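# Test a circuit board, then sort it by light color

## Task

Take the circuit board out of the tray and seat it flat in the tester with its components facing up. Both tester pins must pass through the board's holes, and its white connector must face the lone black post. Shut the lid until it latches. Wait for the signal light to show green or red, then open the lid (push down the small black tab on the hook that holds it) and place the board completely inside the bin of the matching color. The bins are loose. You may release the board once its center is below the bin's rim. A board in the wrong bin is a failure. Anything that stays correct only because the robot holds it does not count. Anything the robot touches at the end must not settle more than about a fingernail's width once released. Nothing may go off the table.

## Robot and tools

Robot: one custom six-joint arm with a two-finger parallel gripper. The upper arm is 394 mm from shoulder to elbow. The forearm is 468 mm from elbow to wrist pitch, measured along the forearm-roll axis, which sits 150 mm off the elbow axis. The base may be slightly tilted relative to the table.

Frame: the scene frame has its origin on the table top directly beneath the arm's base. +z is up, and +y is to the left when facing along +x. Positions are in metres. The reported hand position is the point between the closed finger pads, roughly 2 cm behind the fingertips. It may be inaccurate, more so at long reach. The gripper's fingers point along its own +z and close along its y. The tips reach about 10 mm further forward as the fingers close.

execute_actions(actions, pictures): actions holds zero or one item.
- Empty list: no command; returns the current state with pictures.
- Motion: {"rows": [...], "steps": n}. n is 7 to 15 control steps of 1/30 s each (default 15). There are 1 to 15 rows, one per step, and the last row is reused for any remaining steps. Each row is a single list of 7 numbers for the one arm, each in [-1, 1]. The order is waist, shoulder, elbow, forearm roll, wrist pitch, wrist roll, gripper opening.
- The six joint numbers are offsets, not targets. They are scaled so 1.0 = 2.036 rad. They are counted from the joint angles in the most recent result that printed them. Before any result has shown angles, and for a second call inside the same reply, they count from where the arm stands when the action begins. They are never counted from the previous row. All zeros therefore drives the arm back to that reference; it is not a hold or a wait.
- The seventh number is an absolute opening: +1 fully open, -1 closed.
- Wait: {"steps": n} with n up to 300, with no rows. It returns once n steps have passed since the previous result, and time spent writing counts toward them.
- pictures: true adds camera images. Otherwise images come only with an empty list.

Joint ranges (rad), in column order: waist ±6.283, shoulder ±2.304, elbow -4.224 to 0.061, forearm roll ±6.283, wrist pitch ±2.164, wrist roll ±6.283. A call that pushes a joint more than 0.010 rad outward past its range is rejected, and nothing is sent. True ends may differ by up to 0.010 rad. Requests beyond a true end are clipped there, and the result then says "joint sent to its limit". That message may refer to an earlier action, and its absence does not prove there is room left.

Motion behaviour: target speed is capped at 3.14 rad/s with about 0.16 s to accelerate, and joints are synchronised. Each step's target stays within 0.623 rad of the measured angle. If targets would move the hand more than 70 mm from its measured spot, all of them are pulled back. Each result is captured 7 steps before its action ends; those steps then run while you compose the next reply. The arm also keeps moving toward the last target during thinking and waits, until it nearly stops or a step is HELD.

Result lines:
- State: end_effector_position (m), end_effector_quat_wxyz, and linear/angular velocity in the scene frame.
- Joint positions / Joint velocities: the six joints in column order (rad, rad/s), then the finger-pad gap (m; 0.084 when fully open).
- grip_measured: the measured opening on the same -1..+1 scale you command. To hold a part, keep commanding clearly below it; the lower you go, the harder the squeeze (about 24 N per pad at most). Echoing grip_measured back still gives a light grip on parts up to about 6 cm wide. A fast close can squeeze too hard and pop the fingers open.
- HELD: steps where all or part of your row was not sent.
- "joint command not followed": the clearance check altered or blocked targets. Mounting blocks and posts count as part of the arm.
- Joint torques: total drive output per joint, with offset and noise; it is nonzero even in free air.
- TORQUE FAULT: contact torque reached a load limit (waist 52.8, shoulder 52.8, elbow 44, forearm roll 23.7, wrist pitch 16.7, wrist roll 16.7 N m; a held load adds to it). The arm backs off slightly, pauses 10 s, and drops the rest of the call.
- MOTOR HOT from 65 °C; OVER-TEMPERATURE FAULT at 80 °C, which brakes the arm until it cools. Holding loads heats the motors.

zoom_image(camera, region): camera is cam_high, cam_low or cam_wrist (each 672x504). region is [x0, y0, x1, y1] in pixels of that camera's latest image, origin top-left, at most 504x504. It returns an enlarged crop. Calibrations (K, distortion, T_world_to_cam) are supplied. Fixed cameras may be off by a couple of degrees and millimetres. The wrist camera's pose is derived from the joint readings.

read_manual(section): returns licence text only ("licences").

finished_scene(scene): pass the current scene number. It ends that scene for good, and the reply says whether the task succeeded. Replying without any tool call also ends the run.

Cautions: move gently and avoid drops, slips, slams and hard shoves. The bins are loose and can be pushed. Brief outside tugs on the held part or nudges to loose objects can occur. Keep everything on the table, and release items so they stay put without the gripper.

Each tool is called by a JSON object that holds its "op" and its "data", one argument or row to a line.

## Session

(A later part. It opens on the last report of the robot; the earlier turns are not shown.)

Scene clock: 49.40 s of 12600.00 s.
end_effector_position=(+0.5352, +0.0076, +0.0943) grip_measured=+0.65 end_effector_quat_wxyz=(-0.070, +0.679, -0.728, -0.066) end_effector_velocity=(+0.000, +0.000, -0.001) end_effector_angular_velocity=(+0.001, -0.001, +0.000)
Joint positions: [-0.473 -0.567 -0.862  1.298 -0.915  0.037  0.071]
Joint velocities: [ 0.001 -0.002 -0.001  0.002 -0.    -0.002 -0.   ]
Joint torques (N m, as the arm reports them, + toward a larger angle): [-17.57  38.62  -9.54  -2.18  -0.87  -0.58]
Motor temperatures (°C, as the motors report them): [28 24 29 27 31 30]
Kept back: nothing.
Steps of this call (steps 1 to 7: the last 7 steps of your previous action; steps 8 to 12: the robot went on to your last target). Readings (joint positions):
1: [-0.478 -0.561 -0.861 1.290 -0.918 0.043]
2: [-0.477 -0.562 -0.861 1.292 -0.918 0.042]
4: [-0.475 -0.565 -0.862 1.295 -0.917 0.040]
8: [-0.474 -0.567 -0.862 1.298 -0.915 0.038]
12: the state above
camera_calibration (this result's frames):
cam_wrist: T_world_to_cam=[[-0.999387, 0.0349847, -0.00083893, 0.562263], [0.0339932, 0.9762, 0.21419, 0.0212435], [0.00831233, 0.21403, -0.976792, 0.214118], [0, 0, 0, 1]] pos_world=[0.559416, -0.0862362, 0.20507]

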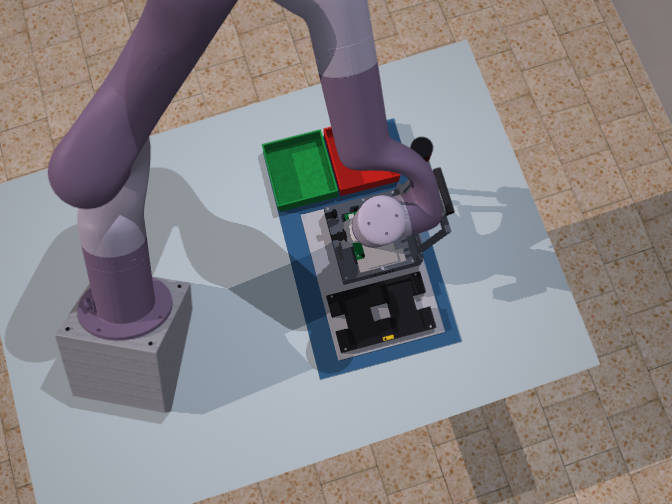

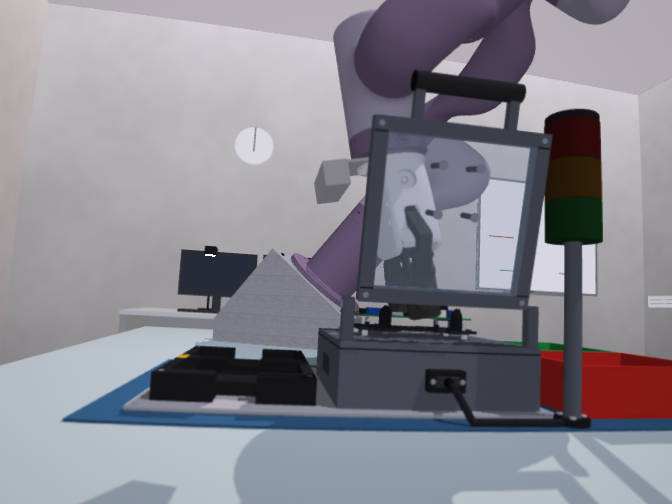

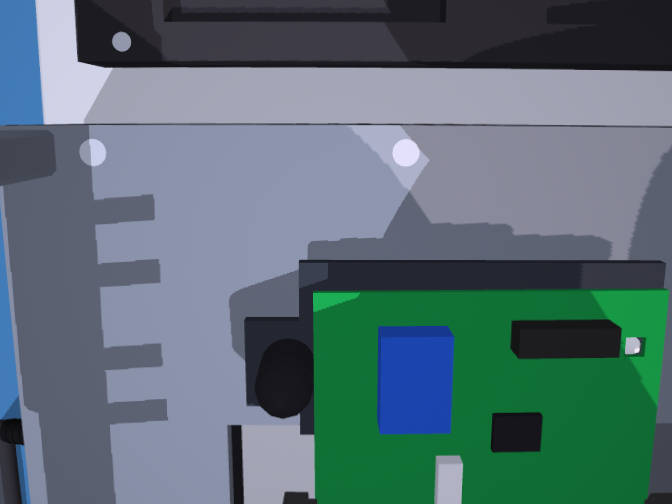

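{"op": "execute_actions", "data": {
  "actions": [
    {"rows":[[0.0004,-0.0005,-0.0001,0.0006,0.0002,-0.0005,-0.4],[0.0008,-0.0011,-0.0002,0.0014,0.0005,-0.001,-0.4],[0.0013,-0.0018,-0.0003,0.0022,0.0008,-0.0016,-0.4],[0.0018,-0.0025,-0.0005,0.003,0.0011,-0.0022,-0.4],[0.0023,-0.0031,-0.0006,0.0038,0.0015,-0.0028,-0.4],[0.0028,-0.0038,-0.0007,0.0046,0.0018,-0.0033,-0.4],[0.0032,-0.0043,-0.0008,0.0053,0.002,-0.0038,-0.4]],"steps":12}
  ]
}}

{"op": "execute_actions", "data": {
  "actions": [
    {"steps":12}
  ],
  "pictures": true
}}

Scene clock: 49.83 s of 12600.00 s.
end_effector_position=(+0.5352, +0.0076, +0.0932) grip_measured=+0.64 end_effector_quat_wxyz=(-0.070, +0.679, -0.728, -0.066) end_effector_velocity=(-0.000, +0.000, -0.015) end_effector_angular_velocity=(+0.001, +0.000, +0.000)
Joint positions: [-0.472 -0.569 -0.863  1.301 -0.914  0.035  0.071]
Joint velocities: [ 0.02  -0.027 -0.006  0.033  0.01  -0.023 -0.001]
Joint torques (N m, as the arm reports them, + toward a larger angle): [-18.65  36.03  -9.1   -2.    -0.29  -0.63]
Motor temperatures (°C, as the motors report them): [28 24 29 27 31 30]
Steps of this call (steps 1 to 8: the robot went on to your last target; steps 9 to 13: the first 5 steps of this action). Readings (joint positions):
9: [-0.473 -0.568 -0.862 1.299 -0.915 0.037]
10: [-0.473 -0.568 -0.862 1.299 -0.915 0.037]
12: [-0.472 -0.569 -0.863 1.300 -0.915 0.036]
13: the state above

Scene clock: 50.23 s of 12600.00 s.
end_effector_position=(+0.5349, +0.0079, +0.0895) grip_measured=+0.64 end_effector_quat_wxyz=(-0.070, +0.679, -0.728, -0.066) end_effector_velocity=(-0.000, -0.000, -0.006) end_effector_angular_velocity=(-0.005, +0.004, -0.001)
Joint positions: [-0.467 -0.576 -0.864  1.309 -0.912  0.03   0.071]
Joint velocities: [ 0.01  -0.01  -0.003  0.009  0.009 -0.003  0.   ]
Joint torques (N m, as the arm reports them, + toward a larger angle): [-21.83  34.41  -7.88  -2.52   1.26  -0.51]
Motor temperatures (°C, as the motors report them): [28 24 29 27 31 30]
Kept back: nothing.
Steps of this call (steps 1 to 7: the last 7 steps of your previous action; steps 8 to 12: the robot went on to your last target). Readings (joint positions):
1: [-0.471 -0.570 -0.863 1.302 -0.914 0.035]
2: [-0.470 -0.571 -0.863 1.303 -0.914 0.034]
4: [-0.469 -0.573 -0.863 1.306 -0.913 0.032]
8: [-0.467 -0.575 -0.864 1.308 -0.913 0.030]
12: the state above
camera_calibration (this result's frames):
cam_wrist: T_world_to_cam=[[-0.999381, 0.035191, -0.000419735, 0.561904], [0.0342794, 0.976056, 0.214802, 0.0217948], [0.00796877, 0.214654, -0.976658, 0.209466], [0, 0, 0, 1]] pos_world=[0.55914, -0.0860097, 0.200131]

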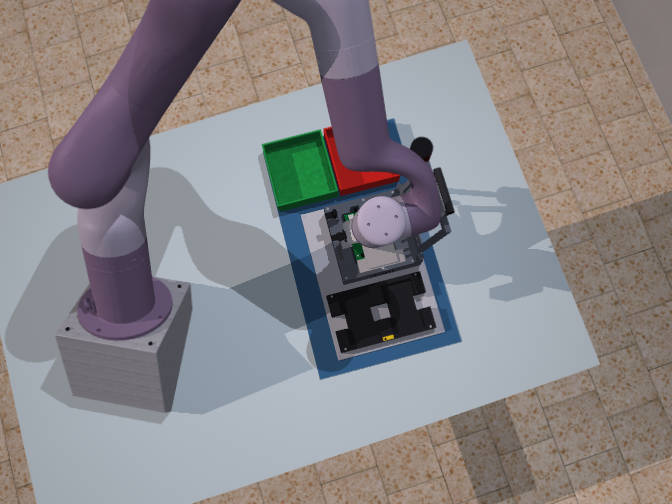

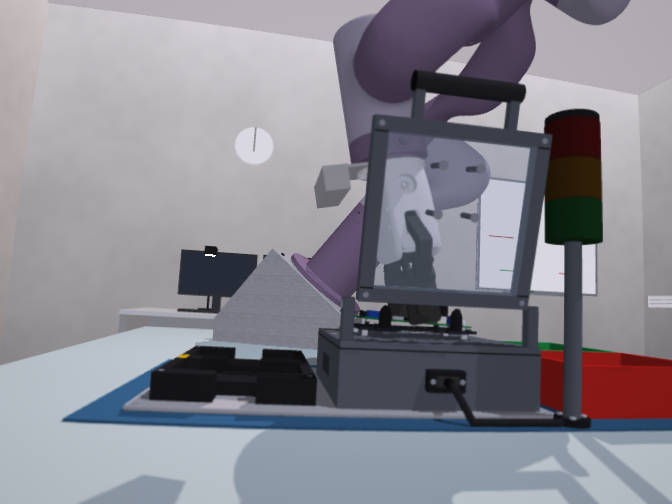

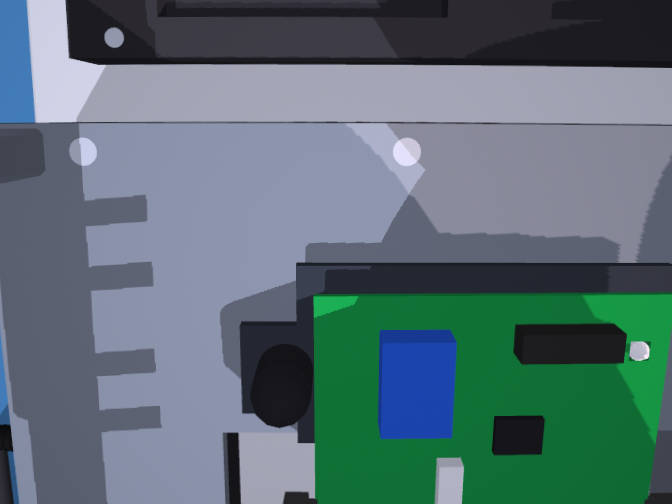

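{"op": "zoom_image", "data": {
  "camera": "cam_low",
  "region": [340,290,500,350]
}}

Region (340, 290, 500, 350) of cam_low's 672x504 image, scaled by 3.150, with more detail than that image has; it fills the top 189 rows of this view, and the rest is white.

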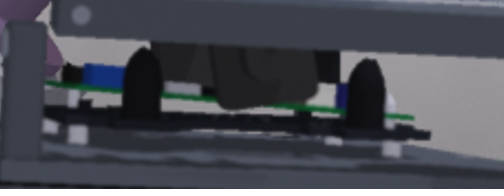

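{"op": "execute_actions", "data": {
  "actions": [
    {"rows":[[0,0,0,0,0,0,-0.2],[0,0,0,0,0,0,0.0],[0,0,0,0,0,0,0.2],[0,0,0,0,0,0,0.4],[0,0,0,0,0,0,0.55],[0,0,0,0,0,0,0.7],[0,0,0,0,0,0,0.8],[0,0,0,0,0,0,0.9]],"steps":15}
  ]
}}

{"op": "execute_actions", "data": {
  "actions": [
    {"steps":12}
  ],
  "pictures": true
}}

{"op": "zoom_image", "data": {
  "camera": "cam_low",
  "region": [340,290,500,350]
}}

Scene clock: 53.87 s of 12600.00 s.
end_effector_position=(+0.5350, +0.0073, +0.0894) grip_measured=+0.75 end_effector_quat_wxyz=(-0.070, +0.679, -0.728, -0.065) end_effector_velocity=(+0.003, -0.022, +0.001) end_effector_angular_velocity=(-0.067, -0.008, -0.005)
Joint positions: [-0.467 -0.576 -0.864  1.309 -0.91   0.03   0.075]
Joint velocities: [-0.013 -0.004 -0.007 -0.001  0.062 -0.003  0.126]
Joint torques (N m, as the arm reports them, + toward a larger angle): [-19.65  35.45  -8.75  -1.46  -0.77  -0.49]
Motor temperatures (°C, as the motors report them): [28 24 29 27 31 30]
Steps of this call (steps 1 to 15: the robot went on to your last target; steps 16 to 90: nothing new was sent; then 0.37 s passed at rest; steps 91 to 98: the first 8 steps of this action). Readings (joint positions):
91: [-0.467 -0.576 -0.864 1.309 -0.911 0.030]
92: [-0.467 -0.576 -0.864 1.309 -0.911 0.030]
94: [-0.467 -0.576 -0.864 1.309 -0.911 0.030]
98: the state above

Scene clock: 54.27 s of 12600.00 s.
end_effector_position=(+0.5349, +0.0077, +0.0894) grip_measured=+0.90 end_effector_quat_wxyz=(-0.070, +0.679, -0.728, -0.066) end_effector_velocity=(-0.000, +0.002, +0.000) end_effector_angular_velocity=(+0.006, +0.000, -0.000)
Joint positions: [-0.467 -0.576 -0.864  1.309 -0.912  0.03   0.08 ]
Joint velocities: [ 0.001  0.     0.    -0.    -0.006  0.001  0.   ]
Joint torques (N m, as the arm reports them, + toward a larger angle): [-21.87  38.86  -8.73  -1.32  -0.47  -0.45]
Motor temperatures (°C, as the motors report them): [28 24 29 27 31 30]
Kept back: nothing.
Steps of this call (steps 1 to 7: the last 7 steps of your previous action; steps 8 to 12: the robot went on to your last target). Readings (joint positions):
1: [-0.467 -0.576 -0.864 1.309 -0.909 0.030]
2: [-0.468 -0.576 -0.864 1.309 -0.908 0.030]
4: [-0.467 -0.576 -0.864 1.309 -0.909 0.030]
8: [-0.467 -0.576 -0.864 1.309 -0.911 0.030]
12: the state above
camera_calibration (this result's frames):
cam_wrist: T_world_to_cam=[[-0.999381, 0.0351895, -0.000487205, 0.561933], [0.0342679, 0.976174, 0.214269, 0.0220088], [0.00801561, 0.214119, -0.976775, 0.209488], [0, 0, 0, 1]] pos_world=[0.559152, -0.086114, 0.200181]

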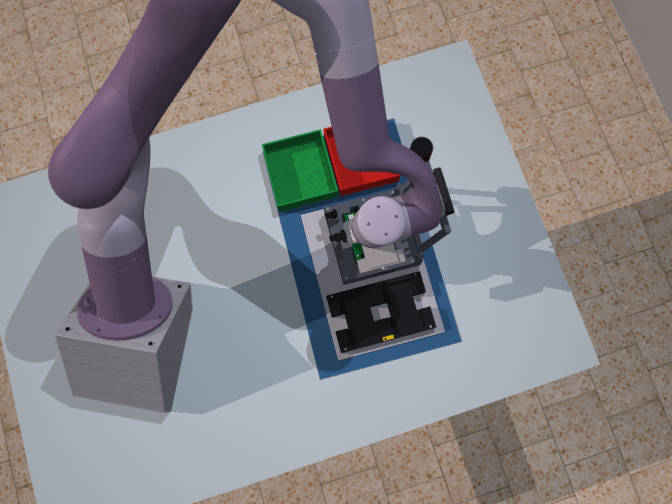

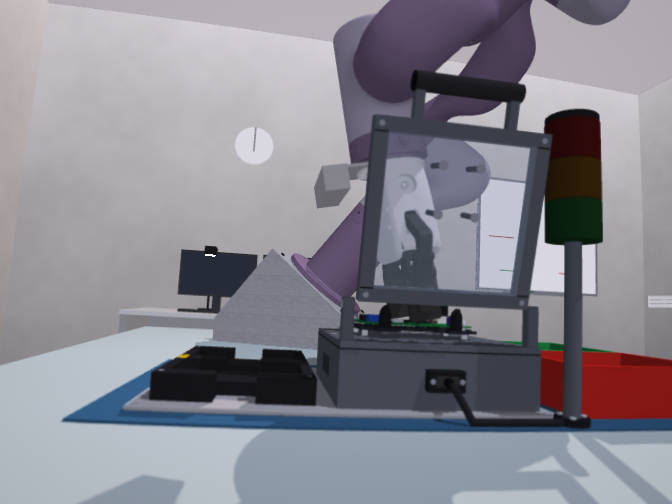

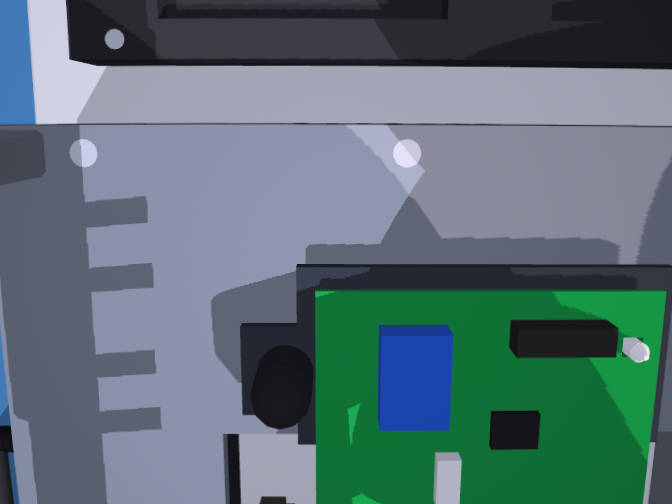

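Region (340, 290, 500, 350) of cam_low's 672x504 image, scaled by 3.150, with more detail than that image has; it fills the top 189 rows of this view, and the rest is white.

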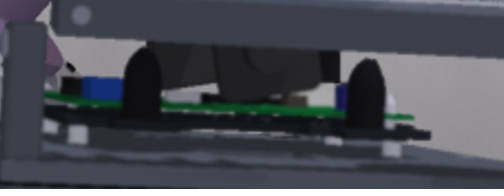

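{"op": "execute_actions", "data": {
  "actions": [
    {"rows":[[-0.002,0.004,0,-0.005,-0.001,0.004,0.9],[-0.006,0.01,-0.001,-0.012,-0.003,0.011,0.9],[-0.012,0.02,-0.002,-0.025,-0.007,0.021,0.9],[-0.021,0.035,-0.004,-0.043,-0.012,0.037,0.95],[-0.032,0.053,-0.006,-0.066,-0.018,0.057,1],[-0.045,0.075,-0.009,-0.093,-0.026,0.08,1],[-0.059,0.098,-0.011,-0.122,-0.034,0.105,1],[-0.073,0.122,-0.014,-0.151,-0.042,0.131,1],[-0.086,0.144,-0.017,-0.178,-0.05,0.154,1],[-0.098,0.164,-0.019,-0.203,-0.057,0.176,1],[-0.108,0.18,-0.021,-0.224,-0.062,0.193,1],[-0.115,0.192,-0.022,-0.238,-0.066,0.206,1],[-0.1194,0.1994,-0.0231,-0.2471,-0.0688,0.2137,1]],"steps":15}
  ]
}}

{"op": "execute_actions", "data": {
  "actions": [
    {"steps":12}
  ],
  "pictures": true
}}

Scene clock: 58.03 s of 12600.00 s.
end_effector_position=(+0.5468, +0.0079, +0.1307) grip_measured=+0.99 end_effector_quat_wxyz=(-0.068, +0.682, -0.725, -0.060) end_effector_velocity=(+0.104, -0.003, +0.376) end_effector_angular_velocity=(-0.163, -0.072, +0.090)
Joint positions: [-0.509 -0.505 -0.871  1.221 -0.936  0.106  0.084]
Joint velocities: [-0.378  0.632 -0.089 -0.76  -0.211  0.645  0.005]
Joint torques (N m, as the arm reports them, + toward a larger angle): [-20.99  42.15  -9.67  -2.04  -0.61  -0.42]
Motor temperatures (°C, as the motors report them): [28 24 29 27 31 30]
Steps of this call (steps 1 to 15: the robot went on to your last target; steps 16 to 90: nothing new was sent; then 0.50 s passed at rest; steps 91 to 98: the first 8 steps of this action). Readings (joint positions):
91: [-0.467 -0.576 -0.864 1.309 -0.912 0.030]
92: [-0.467 -0.575 -0.864 1.307 -0.912 0.032]
94: [-0.473 -0.566 -0.864 1.296 -0.915 0.041]
98: the state above

Scene clock: 58.43 s of 12600.00 s.
end_effector_position=(+0.5578, +0.0059, +0.2785) grip_measured=+1.00 end_effector_quat_wxyz=(-0.026, +0.687, -0.726, -0.021) end_effector_velocity=(-0.033, -0.007, +0.364) end_effector_angular_velocity=(-0.417, +0.063, -0.064)
Joint positions: [-0.658 -0.258 -0.901  0.915 -1.021  0.371  0.084]
Joint velocities: [-0.366  0.612 -0.069 -0.759 -0.211  0.654  0.   ]
Joint torques (N m, as the arm reports them, + toward a larger angle): [-14.51  29.18 -13.47  -0.83  -0.29  -0.64]
Motor temperatures (°C, as the motors report them): [28 24 29 27 31 30]
Kept back: nothing.
Steps of this call (steps 1 to 7: the last 7 steps of your previous action; steps 8 to 12: the robot went on to your last target). Readings (joint positions):
1: [-0.522 -0.484 -0.874 1.195 -0.943 0.128]
2: [-0.535 -0.463 -0.877 1.170 -0.950 0.150]
4: [-0.559 -0.422 -0.882 1.119 -0.965 0.194]
8: [-0.608 -0.340 -0.891 1.017 -0.993 0.282]
12: the state above
camera_calibration (this result's frames):
cam_wrist: T_world_to_cam=[[-0.999745, 0.0224252, -0.00246145, 0.585781], [0.0221171, 0.995784, 0.089026, 0.0240408], [0.0044475, 0.0889489, -0.996026, 0.402476], [0, 0, 0, 1]] pos_world=[0.583311, -0.0728755, 0.400178]

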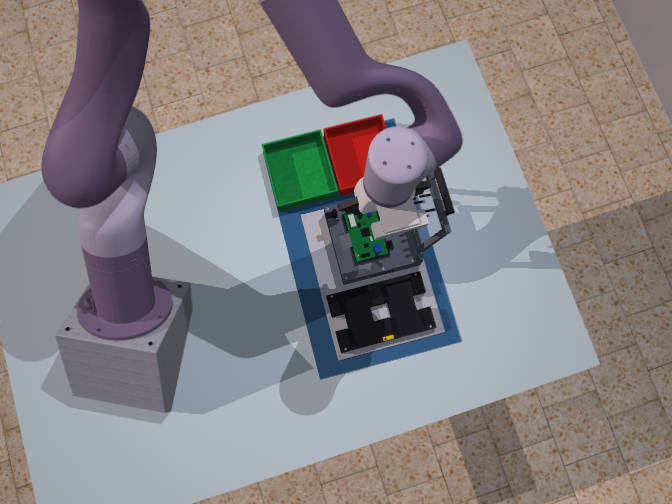

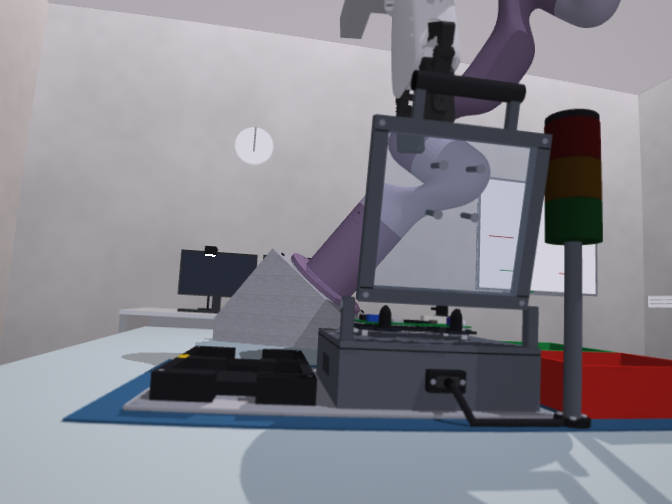

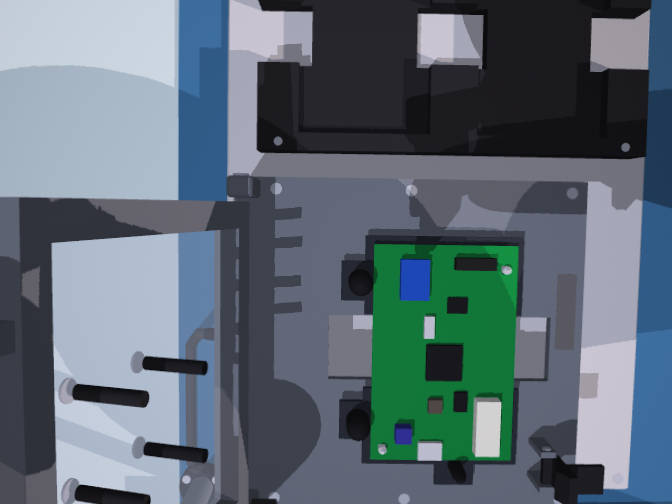

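{"op": "execute_actions", "data": {
  "actions": [],
  "pictures": false
}}

Scene clock: 58.63 s of 12600.00 s.
end_effector_position=(+0.5520, +0.0053, +0.3233) grip_measured=+1.00 end_effector_quat_wxyz=(-0.004, +0.683, -0.731, -0.003) end_effector_velocity=(-0.022, -0.002, +0.065) end_effector_angular_velocity=(-0.089, +0.036, -0.044)
Joint positions: [-0.703 -0.182 -0.91   0.822 -1.047  0.451  0.084]
Joint velocities: [-0.071  0.115 -0.002 -0.161 -0.045  0.144 -0.   ]
Joint torques (N m, as the arm reports them, + toward a larger angle): [-15.22  23.47 -13.    -1.49  -0.08  -0.47]
Motor temperatures (°C, as the motors report them): [28 24 29 27 31 30]
Kept back: nothing.
Steps of this call (steps 1 to 6: the robot went on to your last target). Readings (joint positions):
1: [-0.670 -0.238 -0.903 0.890 -1.028 0.392]
2: [-0.681 -0.219 -0.905 0.868 -1.034 0.411]
4: [-0.695 -0.194 -0.909 0.837 -1.043 0.437]
6: the state above

{"op": "execute_actions", "data": {
  "actions": [
    {"rows":[[-0.002,0.003,-0.004,-0.008,-0.003,0.009,1],[0,-0.002,-0.012,-0.008,-0.004,0.013,1],[0.003,-0.01,-0.025,-0.009,-0.005,0.019,1],[0.007,-0.02,-0.042,-0.009,-0.007,0.027,1],[0.013,-0.033,-0.062,-0.01,-0.009,0.036,1],[0.019,-0.047,-0.084,-0.01,-0.012,0.046,1],[0.025,-0.061,-0.107,-0.011,-0.014,0.056,1],[0.031,-0.075,-0.128,-0.012,-0.017,0.066,1],[0.036,-0.087,-0.147,-0.012,-0.019,0.074,1],[0.041,-0.097,-0.162,-0.0125,-0.021,0.081,1],[0.044,-0.104,-0.173,-0.013,-0.022,0.085,1],[0.0452,-0.1075,-0.1791,-0.013,-0.0226,0.0879,1]],"steps":15}
  ]
}}

{"op": "execute_actions", "data": {
  "actions": [
    {"steps":20}
  ],
  "pictures": true
}}

Scene clock: 59.43 s of 12600.00 s.
end_effector_position=(+0.5826, +0.0012, +0.3332) grip_measured=+1.00 end_effector_quat_wxyz=(+0.001, +0.681, -0.733, -0.000) end_effector_velocity=(+0.318, -0.033, +0.020) end_effector_angular_velocity=(-0.010, -0.006, +0.005)
Joint positions: [-0.686 -0.226 -0.998  0.803 -1.062  0.507  0.084]
Joint velocities: [ 0.231 -0.538 -0.858 -0.024 -0.094  0.386  0.   ]
Joint torques (N m, as the arm reports them, + toward a larger angle): [-12.67  21.23 -15.95  -1.05  -0.46  -0.56]
Motor temperatures (°C, as the motors report them): [28 24 29 27 31 30]
Steps of this call (steps 1 to 16: the robot went on to your last target; steps 17 to 24: the first 8 steps of this action). Readings (joint positions):
17: [-0.710 -0.170 -0.911 0.806 -1.052 0.465]
18: [-0.709 -0.171 -0.912 0.806 -1.052 0.466]
20: [-0.706 -0.178 -0.922 0.806 -1.054 0.471]
24: the state above

Scene clock: 60.10 s of 12600.00 s.
end_effector_position=(+0.6814, -0.0043, +0.3303) grip_measured=+1.00 end_effector_quat_wxyz=(+0.000, +0.682, -0.732, -0.001) end_effector_velocity=(+0.003, -0.000, -0.001) end_effector_angular_velocity=(-0.001, -0.001, +0.001)
Joint positions: [-0.611 -0.4   -1.273  0.795 -1.093  0.63   0.084]
Joint velocities: [ 0.003 -0.006 -0.009 -0.     0.     0.003 -0.   ]
Joint torques (N m, as the arm reports them, + toward a larger angle): [-17.08  35.45 -14.07  -1.56  -0.3   -0.61]
Motor temperatures (°C, as the motors report them): [28 24 29 27 31 30]
Kept back: nothing.
Steps of this call (steps 1 to 7: the last 7 steps of your previous action; steps 8 to 20: the robot went on to your last target). Readings (joint positions):
1: [-0.678 -0.245 -1.029 0.802 -1.065 0.521]
2: [-0.669 -0.266 -1.061 0.801 -1.069 0.535]
4: [-0.651 -0.308 -1.129 0.800 -1.077 0.565]
8: [-0.621 -0.375 -1.232 0.797 -1.088 0.611]
20: the state above
camera_calibration (this result's frames):
cam_wrist: T_world_to_cam=[[-0.999293, 0.0369579, 0.00691372, 0.706388], [0.0371101, 0.999038, 0.0233598, 0.0384054], [-0.00604374, 0.0235999, -0.999703, 0.462473], [0, 0, 0, 1]] pos_world=[0.707259, -0.0753894, 0.456555]

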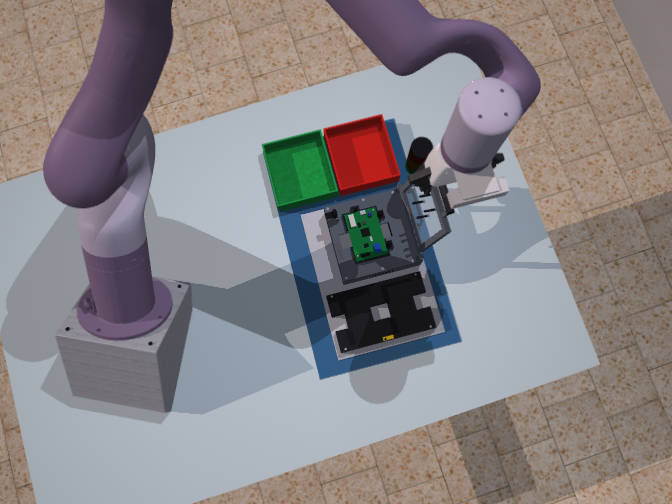

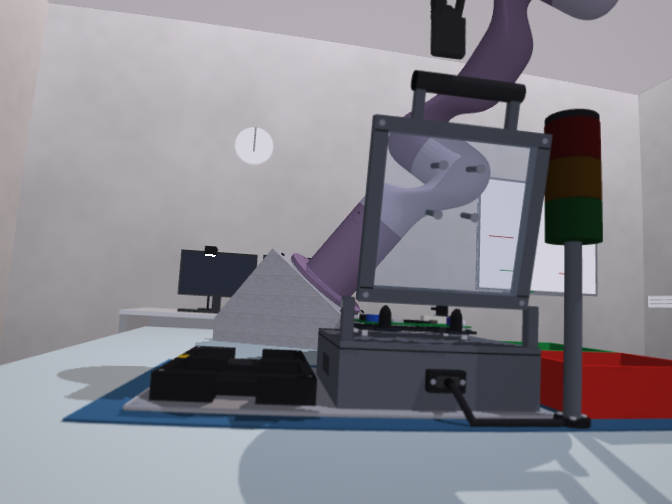

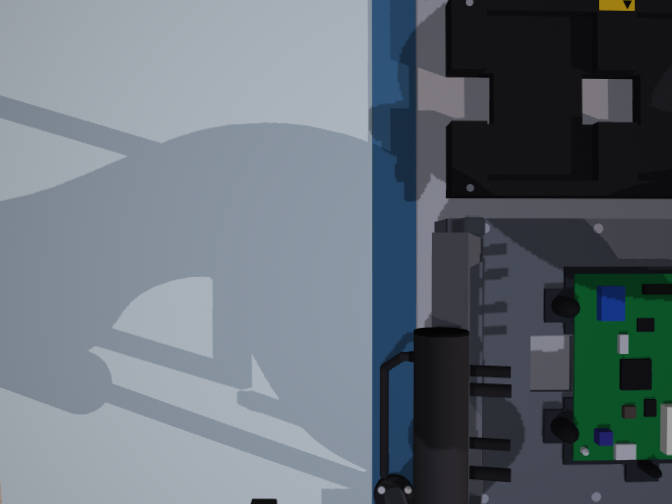

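{"op": "execute_actions", "data": {
  "actions": [
    {"rows":[[0.001,-0.002,-0.001,0.001,0.002,0,1],[0.004,-0.005,-0.001,0.004,0.005,-0.001,1],[0.007,-0.008,0.001,0.007,0.01,-0.003,1],[0.011,-0.011,0.003,0.011,0.016,-0.005,0.9],[0.015,-0.014,0.006,0.015,0.022,-0.007,0.8],[0.019,-0.016,0.008,0.018,0.028,-0.009,0.7],[0.023,-0.019,0.01,0.022,0.033,-0.011,0.6],[0.026,-0.021,0.012,0.025,0.037,-0.013,0.5],[0.0285,-0.0225,0.0137,0.027,0.0407,-0.0142,0.4]],"steps":15}
  ]
}}

{"op": "execute_actions", "data": {
  "actions": [
    {"steps":12}
  ],
  "pictures": true
}}

Scene clock: 61.03 s of 12600.00 s.
end_effector_position=(+0.6847, -0.0054, +0.3077) grip_measured=+0.62 end_effector_quat_wxyz=(-0.001, +0.681, -0.732, -0.000) end_effector_velocity=(+0.009, +0.003, -0.186) end_effector_angular_velocity=(+0.007, +0.002, -0.002)
Joint positions: [-0.587 -0.423 -1.265  0.819 -1.058  0.618  0.07 ]
Joint velocities: [ 0.2   -0.15   0.108  0.185  0.278 -0.098 -0.119]
Joint torques (N m, as the arm reports them, + toward a larger angle): [-13.49  36.01 -10.75  -1.35  -0.54  -0.49]
Motor temperatures (°C, as the motors report them): [28 24 29 27 31 30]
Steps of this call (steps 1 to 15: the robot went on to your last target; steps 16 to 20: nothing new was sent; steps 21 to 28: the first 8 steps of this action). Readings (joint positions):
21: [-0.611 -0.401 -1.274 0.795 -1.093 0.630]
22: [-0.610 -0.402 -1.274 0.796 -1.093 0.630]
24: [-0.607 -0.405 -1.275 0.799 -1.087 0.628]
28: the state above

Scene clock: 61.43 s of 12600.00 s.
end_effector_position=(+0.6854, -0.0045, +0.2776) grip_measured=+0.39 end_effector_quat_wxyz=(-0.000, +0.682, -0.732, +0.000) end_effector_velocity=(-0.000, +0.000, -0.007) end_effector_angular_velocity=(+0.000, +0.001, -0.000)
Joint positions: [-0.554 -0.445 -1.246  0.85  -1.011  0.601  0.061]
Joint velocities: [ 0.007 -0.005  0.004  0.007  0.01  -0.004 -0.   ]
Joint torques (N m, as the arm reports them, + toward a larger angle): [-19.99  37.8  -13.52  -1.69  -0.05  -0.33]
Motor temperatures (°C, as the motors report them): [28 24 29 27 31 30]
Kept back: nothing.
Steps of this call (steps 1 to 7: the last 7 steps of your previous action; steps 8 to 12: the robot went on to your last target). Readings (joint positions):
1: [-0.580 -0.428 -1.261 0.825 -1.049 0.615]
2: [-0.573 -0.432 -1.257 0.831 -1.040 0.612]
4: [-0.563 -0.439 -1.251 0.840 -1.026 0.607]
8: [-0.556 -0.444 -1.247 0.848 -1.014 0.602]
12: the state above
camera_calibration (this result's frames):
cam_wrist: T_world_to_cam=[[-0.999292, 0.0373381, 0.00453137, 0.711409], [0.0374332, 0.999031, 0.0231415, 0.039476], [-0.00366292, 0.0232947, -0.999722, 0.408161], [0, 0, 0, 1]] pos_world=[0.710923, -0.0755083, 0.40391]

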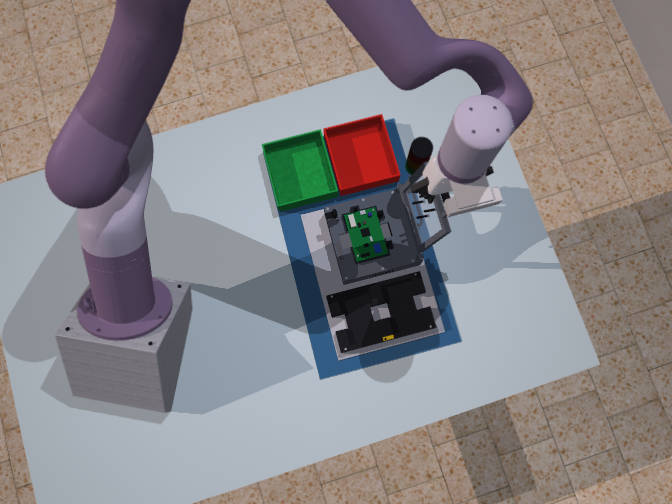

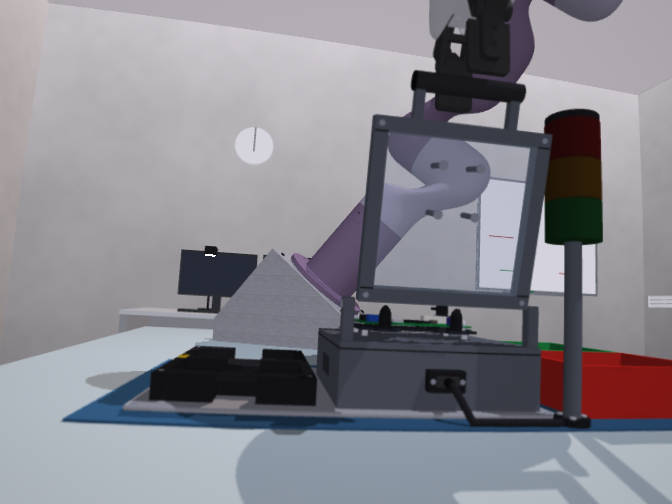

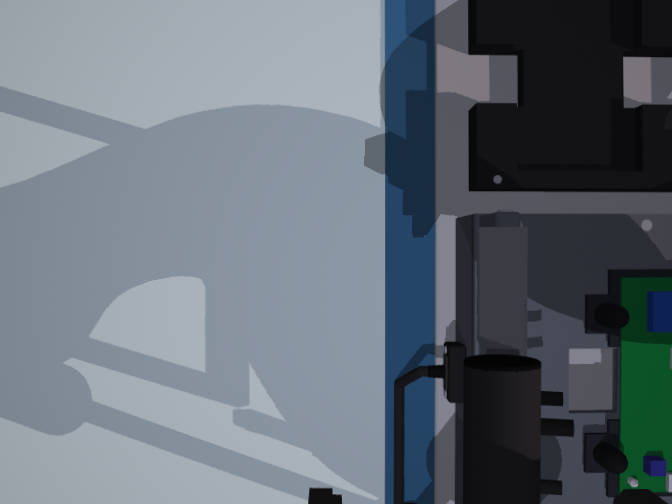

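{"op": "execute_actions", "data": {
  "actions": [
    {"rows":[[0,0,0,0,0,0,0.25],[0,0,0,0,0,0,0.1],[0,0,0,0,0,0,-0.05],[0,0,0,0,0,0,-0.2],[0,0,0,0,0,0,-0.35],[0,0,0,0,0,0,-0.48],[0,0,0,0,0,0,-0.58]],"steps":15}
  ]
}}

{"op": "execute_actions", "data": {
  "actions": [
    {"steps":8}
  ]
}}

Scene clock: 63.37 s of 12600.00 s.
end_effector_position=(+0.6850, -0.0044, +0.2774) grip_measured=-0.52 end_effector_quat_wxyz=(-0.000, +0.682, -0.732, -0.000) end_effector_velocity=(-0.031, +0.001, -0.008) end_effector_angular_velocity=(+0.052, +0.066, -0.019)
Joint positions: [-0.554 -0.445 -1.245  0.849 -1.012  0.601  0.021]
Joint velocities: [-0.014 -0.001  0.037 -0.024 -0.061 -0.002 -0.073]
Joint torques (N m, as the arm reports them, + toward a larger angle): [-13.25  36.5  -16.56   1.19   1.93   0.32]
Motor temperatures (°C, as the motors report them): [28 24 29 27 31 30]
Steps of this call (steps 1 to 30: the robot went on to your last target; steps 31 to 50: nothing new was sent; steps 51 to 58: the first 8 steps of this action). Readings (joint positions):
51: [-0.553 -0.446 -1.245 0.850 -1.010 0.601]
52: [-0.553 -0.446 -1.245 0.850 -1.011 0.601]
54: [-0.553 -0.446 -1.246 0.850 -1.011 0.601]
58: the state above

Scene clock: 63.63 s of 12600.00 s.
end_effector_position=(+0.6840, -0.0043, +0.2771) grip_measured=-0.59 end_effector_quat_wxyz=(-0.000, +0.681, -0.732, -0.002) end_effector_velocity=(+0.002, -0.000, +0.001) end_effector_angular_velocity=(-0.003, -0.004, +0.000)
Joint positions: [-0.554 -0.446 -1.244  0.849 -1.015  0.601  0.018]
Joint velocities: [ 0.    -0.    -0.002  0.001  0.003  0.001  0.001]
Joint torques (N m, as the arm reports them, + toward a larger angle): [-16.67  41.1  -21.45   2.41   3.89   0.06]
Motor temperatures (°C, as the motors report them): [28 24 29 27 31 30]
Kept back: nothing.
Steps of this call (steps 1 to 7: the last 7 steps of your previous action; step 8: the robot went on to your last target). Readings (joint positions):
1: [-0.554 -0.446 -1.244 0.849 -1.014 0.601]
2: [-0.554 -0.446 -1.244 0.849 -1.015 0.601]
4: [-0.554 -0.446 -1.244 0.848 -1.015 0.601]
8: the state above

{"op": "execute_actions", "data": {
  "actions": [],
  "pictures": false
}}

Scene clock: 64.97 s of 12600.00 s.
end_effector_position=(+0.6844, -0.0043, +0.2773) grip_measured=-0.58 end_effector_quat_wxyz=(+0.000, +0.682, -0.732, -0.001) end_effector_velocity=(-0.000, -0.000, +0.000) end_effector_angular_velocity=(+0.000, -0.000, -0.003)
Joint positions: [-0.554 -0.445 -1.245  0.848 -1.013  0.601  0.018]
Joint velocities: [-0.001 -0.    -0.     0.    -0.     0.002 -0.   ]
Joint torques (N m, as the arm reports them, + toward a larger angle): [-14.16  44.69 -24.57   2.75   5.45   0.  ]
Motor temperatures (°C, as the motors report them): [28 24 29 27 31 30]
Kept back: nothing.
Steps of this call (steps 1 to 15: the robot went on to your last target; steps 16 to 40: nothing new was sent). Readings (joint positions):
1: [-0.554 -0.446 -1.244 0.849 -1.014 0.601]
2: [-0.554 -0.446 -1.244 0.849 -1.014 0.601]
4: [-0.554 -0.446 -1.245 0.849 -1.014 0.601]
8: [-0.554 -0.446 -1.245 0.848 -1.014 0.601]
40: the state above
The arm was judged still, so your last target was given up. Only a new action makes it travel on or press farther. Fingers that are still opening or closing keep moving.

{"op": "execute_actions", "data": {
  "actions": [
    {"rows":[[-0.002,0.006,0.009,0.001,0.001,-0.004,-0.58],[-0.004,0.011,0.019,0.002,0.003,-0.009,-0.58],[-0.006,0.017,0.028,0.003,0.004,-0.013,-0.58],[-0.008,0.023,0.037,0.003,0.005,-0.017,-0.58],[-0.010,0.028,0.046,0.004,0.007,-0.022,-0.58],[-0.012,0.034,0.056,0.005,0.008,-0.026,-0.58],[-0.015,0.040,0.065,0.006,0.009,-0.031,-0.58],[-0.017,0.045,0.074,0.007,0.011,-0.035,-0.58],[-0.019,0.051,0.084,0.008,0.012,-0.039,-0.58],[-0.021,0.057,0.093,0.009,0.013,-0.044,-0.58],[-0.023,0.062,0.102,0.010,0.015,-0.048,-0.58],[-0.0249,0.0681,0.1115,0.0104,0.0161,-0.0524,-0.58],[-0.026,0.075,0.128,0.015,0.022,-0.063,-0.58],[-0.027,0.082,0.145,0.020,0.027,-0.073,-0.58],[-0.029,0.088,0.162,0.026,0.033,-0.084,-0.58]],"steps":15}
  ]
}}

{"op": "execute_actions", "data": {
  "actions": [],
  "pictures": false
}}

Scene clock: 65.90 s of 12600.00 s.
end_effector_position=(+0.6627, -0.0035, +0.2805) grip_measured=-0.60 end_effector_quat_wxyz=(-0.000, +0.683, -0.731, +0.003) end_effector_velocity=(-0.190, +0.007, +0.004) end_effector_angular_velocity=(+0.027, +0.034, -0.017)
Joint positions: [-0.569 -0.4   -1.176  0.856 -0.997  0.567  0.018]
Joint velocities: [-0.121  0.299  0.519  0.036  0.04  -0.236 -0.   ]
Joint torques (N m, as the arm reports them, + toward a larger angle): [-17.73  32.21 -10.96  -1.44  -0.58   0.08]
Motor temperatures (°C, as the motors report them): [28 24 29 27 31 30]
Steps of this call (steps 1 to 20: nothing new was sent; steps 21 to 28: the first 8 steps of this action). Readings (joint positions):
21: [-0.554 -0.445 -1.245 0.848 -1.013 0.601]
22: [-0.554 -0.444 -1.243 0.848 -1.012 0.600]
24: [-0.556 -0.435 -1.231 0.851 -1.005 0.593]
28: the state above

Scene clock: 66.13 s of 12600.00 s.
end_effector_position=(+0.6149, -0.0004, +0.2791) grip_measured=-0.60 end_effector_quat_wxyz=(+0.000, +0.682, -0.731, +0.000) end_effector_velocity=(-0.236, +0.022, -0.047) end_effector_angular_velocity=(+0.011, +0.000, +0.019)
Joint positions: [-0.598 -0.324 -1.043  0.869 -0.981  0.504  0.018]
Joint velocities: [-0.098  0.352  0.682  0.128  0.153 -0.374 -0.   ]
Joint torques (N m, as the arm reports them, + toward a larger angle): [-18.93  30.46  -9.41  -1.59  -0.51  -0.45]
Motor temperatures (°C, as the motors report them): [28 24 29 27 31 30]
Kept back: nothing.
Steps of this call (steps 1 to 7: the last 7 steps of your previous action). Readings (joint positions):
1: [-0.573 -0.390 -1.158 0.857 -0.996 0.559]
2: [-0.578 -0.379 -1.140 0.859 -0.994 0.551]
4: [-0.586 -0.358 -1.103 0.862 -0.991 0.534]
7: the state above

{"op": "execute_actions", "data": {
  "actions": [],
  "pictures": false
}}

Scene clock: 66.30 s of 12600.00 s.
end_effector_position=(+0.5796, +0.0022, +0.2681) grip_measured=-0.60 end_effector_quat_wxyz=(-0.001, +0.682, -0.732, -0.001) end_effector_velocity=(-0.104, +0.007, -0.036) end_effector_angular_velocity=(+0.003, -0.001, -0.000)
Joint positions: [-0.609 -0.279 -0.943  0.893 -0.955  0.447  0.018]
Joint velocities: [-0.033  0.126  0.294  0.078  0.087 -0.177  0.   ]
Joint torques (N m, as the arm reports them, + toward a larger angle): [-14.95  29.81 -15.59  -1.6   -0.16   0.51]
Motor temperatures (°C, as the motors report them): [28 24 29 27 31 30]
Kept back: nothing.
Steps of this call (steps 1 to 5: the robot went on to your last target). Readings (joint positions):
1: [-0.601 -0.312 -1.019 0.874 -0.975 0.490]
2: [-0.604 -0.301 -0.994 0.880 -0.969 0.476]
4: [-0.608 -0.284 -0.955 0.890 -0.958 0.454]
5: the state above

{"op": "execute_actions", "data": {
  "actions": [
    {"steps":8}
  ]
}}

Scene clock: 66.57 s of 12600.00 s.
end_effector_position=(+0.5709, +0.0028, +0.2654) grip_measured=-0.60 end_effector_quat_wxyz=(-0.001, +0.682, -0.731, -0.001) end_effector_velocity=(-0.007, +0.001, -0.002) end_effector_angular_velocity=(+0.000, -0.000, -0.000)
Joint positions: [-0.612 -0.267 -0.918  0.9   -0.947  0.431  0.018]
Joint velocities: [-0.003  0.009  0.019  0.005  0.005 -0.012  0.   ]
Joint torques (N m, as the arm reports them, + toward a larger angle): [-14.98  23.45 -12.05  -2.25  -0.26  -0.14]
Motor temperatures (°C, as the motors report them): [28 24 29 27 31 30]
Kept back: nothing.
Steps of this call (steps 1 to 8: the robot went on to your last target). Readings (joint positions):
1: [-0.610 -0.275 -0.935 0.895 -0.952 0.442]
2: [-0.611 -0.273 -0.929 0.897 -0.951 0.439]
4: [-0.612 -0.270 -0.923 0.899 -0.948 0.434]
8: the state above

{"op": "execute_actions", "data": {
  "actions": [
    {"rows":[[-0.001,0.004,0.011,0.003,0.004,-0.006,-0.58],[-0.002,0.009,0.021,0.006,0.007,-0.013,-0.58],[-0.003,0.013,0.032,0.010,0.011,-0.019,-0.58],[-0.004,0.017,0.043,0.013,0.015,-0.026,-0.58],[-0.0044,0.0216,0.0536,0.0159,0.0184,-0.0323,-0.58],[-0.003,0.021,0.061,0.022,0.023,-0.040,-0.58],[-0.001,0.021,0.068,0.029,0.028,-0.047,-0.58],[0.001,0.021,0.075,0.035,0.032,-0.055,-0.58],[0.002,0.020,0.082,0.041,0.037,-0.062,-0.58],[0.004,0.020,0.089,0.047,0.042,-0.070,-0.58],[0.006,0.020,0.096,0.054,0.046,-0.077,-0.58],[0.007,0.020,0.103,0.060,0.051,-0.085,-0.58],[0.009,0.019,0.110,0.066,0.055,-0.092,-0.58],[0.011,0.019,0.117,0.073,0.060,-0.100,-0.58],[0.0123,0.0188,0.1235,0.0790,0.0648,-0.1069,-0.58]],"steps":15}
  ]
}}

{"op": "execute_actions", "data": {
  "actions": [
    {"steps":18}
  ]
}}

Scene clock: 67.30 s of 12600.00 s.
end_effector_position=(+0.5422, +0.0046, +0.2525) grip_measured=-0.60 end_effector_quat_wxyz=(-0.001, +0.681, -0.732, -0.000) end_effector_velocity=(-0.175, +0.015, -0.115) end_effector_angular_velocity=(+0.014, -0.004, -0.006)
Joint positions: [-0.618 -0.237 -0.836  0.928 -0.917  0.38   0.018]
Joint velocities: [ 0.013  0.129  0.505  0.248  0.219 -0.374 -0.   ]
Joint torques (N m, as the arm reports them, + toward a larger angle): [ -9.79  19.32 -11.09  -2.92  -0.19  -0.19]
Motor temperatures (°C, as the motors report them): [28 24 29 27 31 30]
Steps of this call (steps 1 to 14: the robot went on to your last target; steps 15 to 22: the first 8 steps of this action). Readings (joint positions):
15: [-0.613 -0.266 -0.915 0.901 -0.946 0.430]
16: [-0.613 -0.265 -0.913 0.901 -0.945 0.428]
18: [-0.614 -0.259 -0.898 0.906 -0.940 0.419]
22: the state above

Scene clock: 67.90 s of 12600.00 s.
end_effector_position=(+0.4824, +0.0092, +0.1975) grip_measured=-0.60 end_effector_quat_wxyz=(+0.000, +0.681, -0.732, +0.000) end_effector_velocity=(-0.007, -0.000, -0.006) end_effector_angular_velocity=(-0.003, +0.001, +0.000)
Joint positions: [-0.588 -0.229 -0.668  1.059 -0.816  0.215  0.018]
Joint velocities: [ 0.003 -0.     0.017  0.015  0.013 -0.019  0.   ]
Joint torques (N m, as the arm reports them, + toward a larger angle): [-14.14  27.89 -10.31  -1.74   0.17  -0.23]
Motor temperatures (°C, as the motors report them): [28 24 29 27 31 30]
Kept back: nothing.
Steps of this call (steps 1 to 7: the last 7 steps of your previous action; steps 8 to 18: the robot went on to your last target). Readings (joint positions):
1: [-0.617 -0.233 -0.820 0.937 -0.909 0.367]
2: [-0.615 -0.231 -0.803 0.947 -0.901 0.353]
4: [-0.610 -0.229 -0.773 0.969 -0.884 0.324]
8: [-0.598 -0.228 -0.715 1.018 -0.847 0.265]
18: the state above

{"op": "execute_actions", "data": {
  "actions": [
    {"rows":[[0.004,-0.004,0.003,0.009,0.004,-0.008,-0.58],[0.007,-0.008,0.006,0.019,0.008,-0.017,-0.58],[0.011,-0.012,0.009,0.028,0.012,-0.025,-0.58],[0.015,-0.016,0.011,0.037,0.016,-0.033,-0.58],[0.018,-0.020,0.014,0.046,0.020,-0.041,-0.58],[0.022,-0.024,0.017,0.056,0.024,-0.050,-0.58],[0.025,-0.028,0.020,0.065,0.028,-0.058,-0.58],[0.029,-0.032,0.023,0.074,0.032,-0.066,-0.58],[0.033,-0.036,0.026,0.083,0.036,-0.074,-0.58],[0.0363,-0.0402,0.0286,0.0927,0.0402,-0.0827,-0.58],[0.040,-0.045,0.029,0.102,0.043,-0.090,-0.58],[0.044,-0.051,0.029,0.112,0.045,-0.098,-0.58],[0.048,-0.056,0.029,0.122,0.048,-0.105,-0.58],[0.0525,-0.0615,0.0296,0.1312,0.0506,-0.1131,-0.58]],"steps":15}
  ]
}}

{"op": "execute_actions", "data": {
  "actions": [
    {"steps":14}
  ],
  "pictures": true
}}

Scene clock: 68.70 s of 12600.00 s.
end_effector_position=(+0.4748, +0.0104, +0.1737) grip_measured=-0.60 end_effector_quat_wxyz=(-0.002, +0.682, -0.731, -0.000) end_effector_velocity=(-0.057, +0.006, -0.157) end_effector_angular_velocity=(+0.010, -0.010, -0.002)
Joint positions: [-0.559 -0.261 -0.646  1.132 -0.784  0.15   0.018]
Joint velocities: [ 0.191 -0.215  0.15   0.493  0.211 -0.434  0.   ]
Joint torques (N m, as the arm reports them, + toward a larger angle): [-11.46  26.34  -9.26  -0.41   0.11  -0.41]
Motor temperatures (°C, as the motors report them): [28 24 29 27 31 30]
Steps of this call (steps 1 to 15: the robot went on to your last target; step 16: nothing new was sent; steps 17 to 24: the first 8 steps of this action). Readings (joint positions):
17: [-0.587 -0.229 -0.666 1.061 -0.815 0.213]
18: [-0.587 -0.230 -0.666 1.063 -0.814 0.211]
20: [-0.581 -0.236 -0.662 1.077 -0.808 0.199]
24: the state above

Scene clock: 69.17 s of 12600.00 s.
end_effector_position=(+0.4559, +0.0114, +0.1176) grip_measured=-0.60 end_effector_quat_wxyz=(+0.000, +0.682, -0.732, +0.000) end_effector_velocity=(-0.003, -0.001, -0.017) end_effector_angular_velocity=(-0.007, -0.001, +0.002)
Joint positions: [-0.484 -0.351 -0.609  1.32  -0.715 -0.009  0.018]
Joint velocities: [ 0.025 -0.031  0.004  0.065  0.022 -0.055 -0.   ]
Joint torques (N m, as the arm reports them, + toward a larger angle): [-14.99  32.1   -9.88  -2.88  -0.31  -0.55]
Motor temperatures (°C, as the motors report them): [28 24 29 27 31 30]
Kept back: nothing.
Steps of this call (steps 1 to 7: the last 7 steps of your previous action; steps 8 to 14: the robot went on to your last target). Readings (joint positions):
1: [-0.553 -0.268 -0.640 1.149 -0.777 0.135]
2: [-0.546 -0.275 -0.635 1.167 -0.770 0.120]
4: [-0.532 -0.291 -0.624 1.202 -0.754 0.088]
8: [-0.502 -0.328 -0.613 1.276 -0.729 0.027]
14: the state above
camera_calibration (this result's frames):
cam_wrist: T_world_to_cam=[[-0.999308, 0.0368401, 0.00521489, 0.482076], [0.036949, 0.999061, 0.0226055, 0.0362206], [-0.00437721, 0.0227825, -0.999731, 0.247404], [0, 0, 0, 1]] pos_world=[0.481487, -0.0595828, 0.244005]

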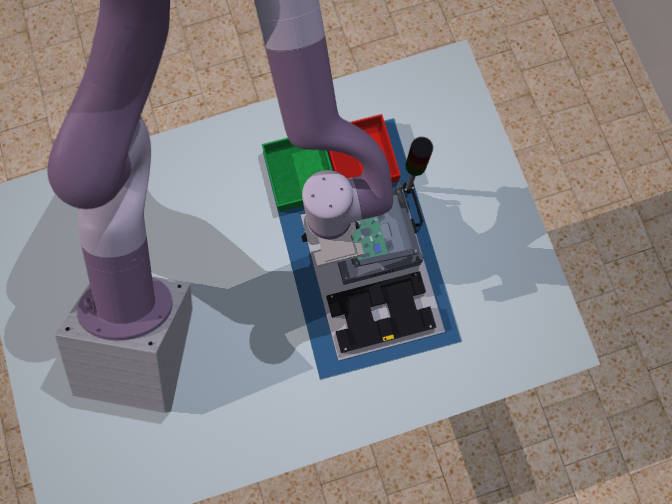

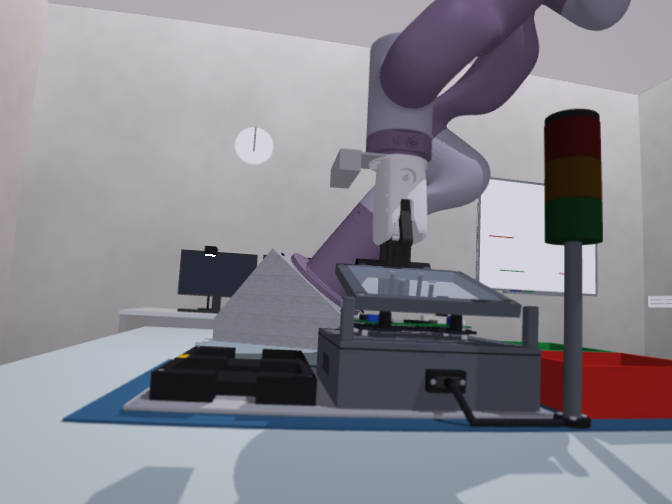

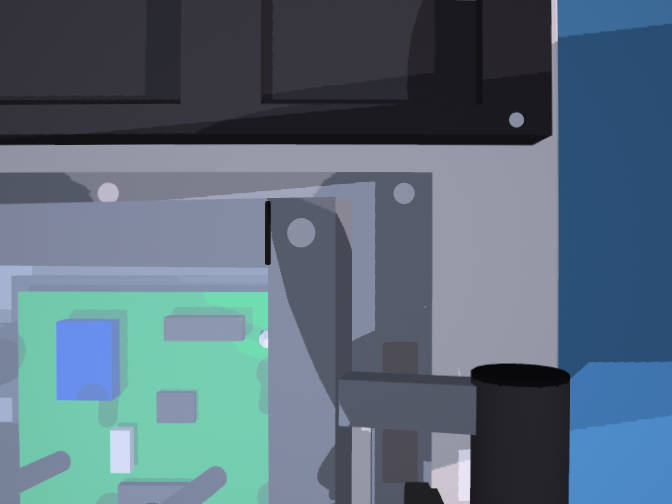

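{"op": "execute_actions", "data": {
  "actions": [
    {"rows":[[0.001,-0.001,0.001,0.003,0.001,-0.003,-0.4],[0.001,-0.001,0.001,0.003,0.001,-0.003,-0.25],[-0.003,0.004,0.001,-0.006,-0.002,0.004,-0.2],[-0.007,0.010,0.001,-0.017,-0.005,0.013,-0.2],[-0.012,0.016,0.001,-0.028,-0.008,0.022,-0.2],[-0.017,0.022,0.001,-0.040,-0.011,0.031,-0.2],[-0.022,0.028,0.001,-0.051,-0.014,0.040,-0.2],[-0.027,0.035,0.001,-0.063,-0.017,0.049,-0.2],[-0.031,0.041,0.001,-0.074,-0.020,0.057,-0.2],[-0.031,0.041,0.001,-0.074,-0.020,0.057,-0.2],[-0.029,0.037,-0.007,-0.076,-0.021,0.062,-0.3],[-0.027,0.033,-0.015,-0.077,-0.023,0.068,-0.5],[-0.025,0.029,-0.023,-0.079,-0.024,0.073,-0.7],[-0.023,0.026,-0.032,-0.080,-0.025,0.078,-0.9],[-0.0208,0.0219,-0.0398,-0.0818,-0.0265,0.0833,-1]],"steps":15}
  ]
}}

{"op": "execute_actions", "data": {
  "actions": [
    {"steps":16}
  ]
}}

Scene clock: 71.40 s of 12600.00 s.
end_effector_position=(+0.4544, +0.0119, +0.1279) grip_measured=-0.22 end_effector_quat_wxyz=(+0.001, +0.681, -0.732, -0.002) end_effector_velocity=(+0.006, -0.002, +0.137) end_effector_angular_velocity=(+0.005, +0.017, -0.012)
Joint positions: [-0.501 -0.329 -0.605  1.279 -0.726  0.022  0.034]
Joint velocities: [-0.216  0.271  0.005 -0.501 -0.136  0.389  0.003]
Joint torques (N m, as the arm reports them, + toward a larger angle): [-17.08  43.   -15.84  -2.73   0.02  -0.09]
Motor temperatures (°C, as the motors report them): [28 24 29 27 31 30]
Steps of this call (steps 1 to 30: the robot went on to your last target; steps 31 to 59: nothing new was sent; steps 60 to 67: the first 8 steps of this action). Readings (joint positions):
60: [-0.481 -0.354 -0.608 1.326 -0.713 -0.015]
61: [-0.481 -0.354 -0.608 1.326 -0.713 -0.015]
63: [-0.482 -0.352 -0.607 1.323 -0.714 -0.013]
67: the state above

Scene clock: 81.73 s of 12600.00 s.
end_effector_position=(+0.4434, +0.0135, +0.1454) grip_measured=-0.08 end_effector_quat_wxyz=(-0.010, -0.669, +0.743, +0.021) end_effector_velocity=(+0.000, -0.000, +0.000) end_effector_angular_velocity=(-0.000, -0.000, -0.000)
Joint positions: [-0.533 -0.296 -0.601  1.164 -0.759  0.132  0.04 ]
Joint velocities: [-0. -0. -0.  0. -0. -0.  0.]
Joint torques (N m, as the arm reports them, + toward a larger angle): [-12.19  14.82  15.01  -9.07  -5.9   -0.25]
Motor temperatures (°C, as the motors report them): [28 24 29 27 32 30]
TORQUE FAULT: the external load on joint 3 (elbow) reached its load limit, and the arm stopped for 10 seconds. The arm's remaining commands of this call were not run. Joint 3 (elbow) moved back by up to 3 degrees. The arm holds there, with its grip as last carried out, and accepts commands again: back off and push less far. The arm stops again, at the same cost, whenever a joint's load reaches its limit.
Kept back: nothing.
The stop began at step 10 of this call (marked STOPPED below). From that step on the arm followed nothing that you had sent. Nothing is kept back now, and the robot has no last target.
Steps of this call (steps 1 to 7: the last 7 steps of your previous action; steps 8 to 9: the robot went on to your last target; steps 10 to 310: the stop). Readings (joint positions):
1: [-0.508 -0.319 -0.605 1.261 -0.731 0.036]
2: [-0.517 -0.308 -0.605 1.242 -0.736 0.050]
4: [-0.531 -0.289 -0.609 1.208 -0.746 0.078]
8: [-0.534 -0.292 -0.635 1.168 -0.760 0.122]
10: [-0.532 -0.298 -0.638 1.158 -0.763 0.132] STOPPED
310: the state above


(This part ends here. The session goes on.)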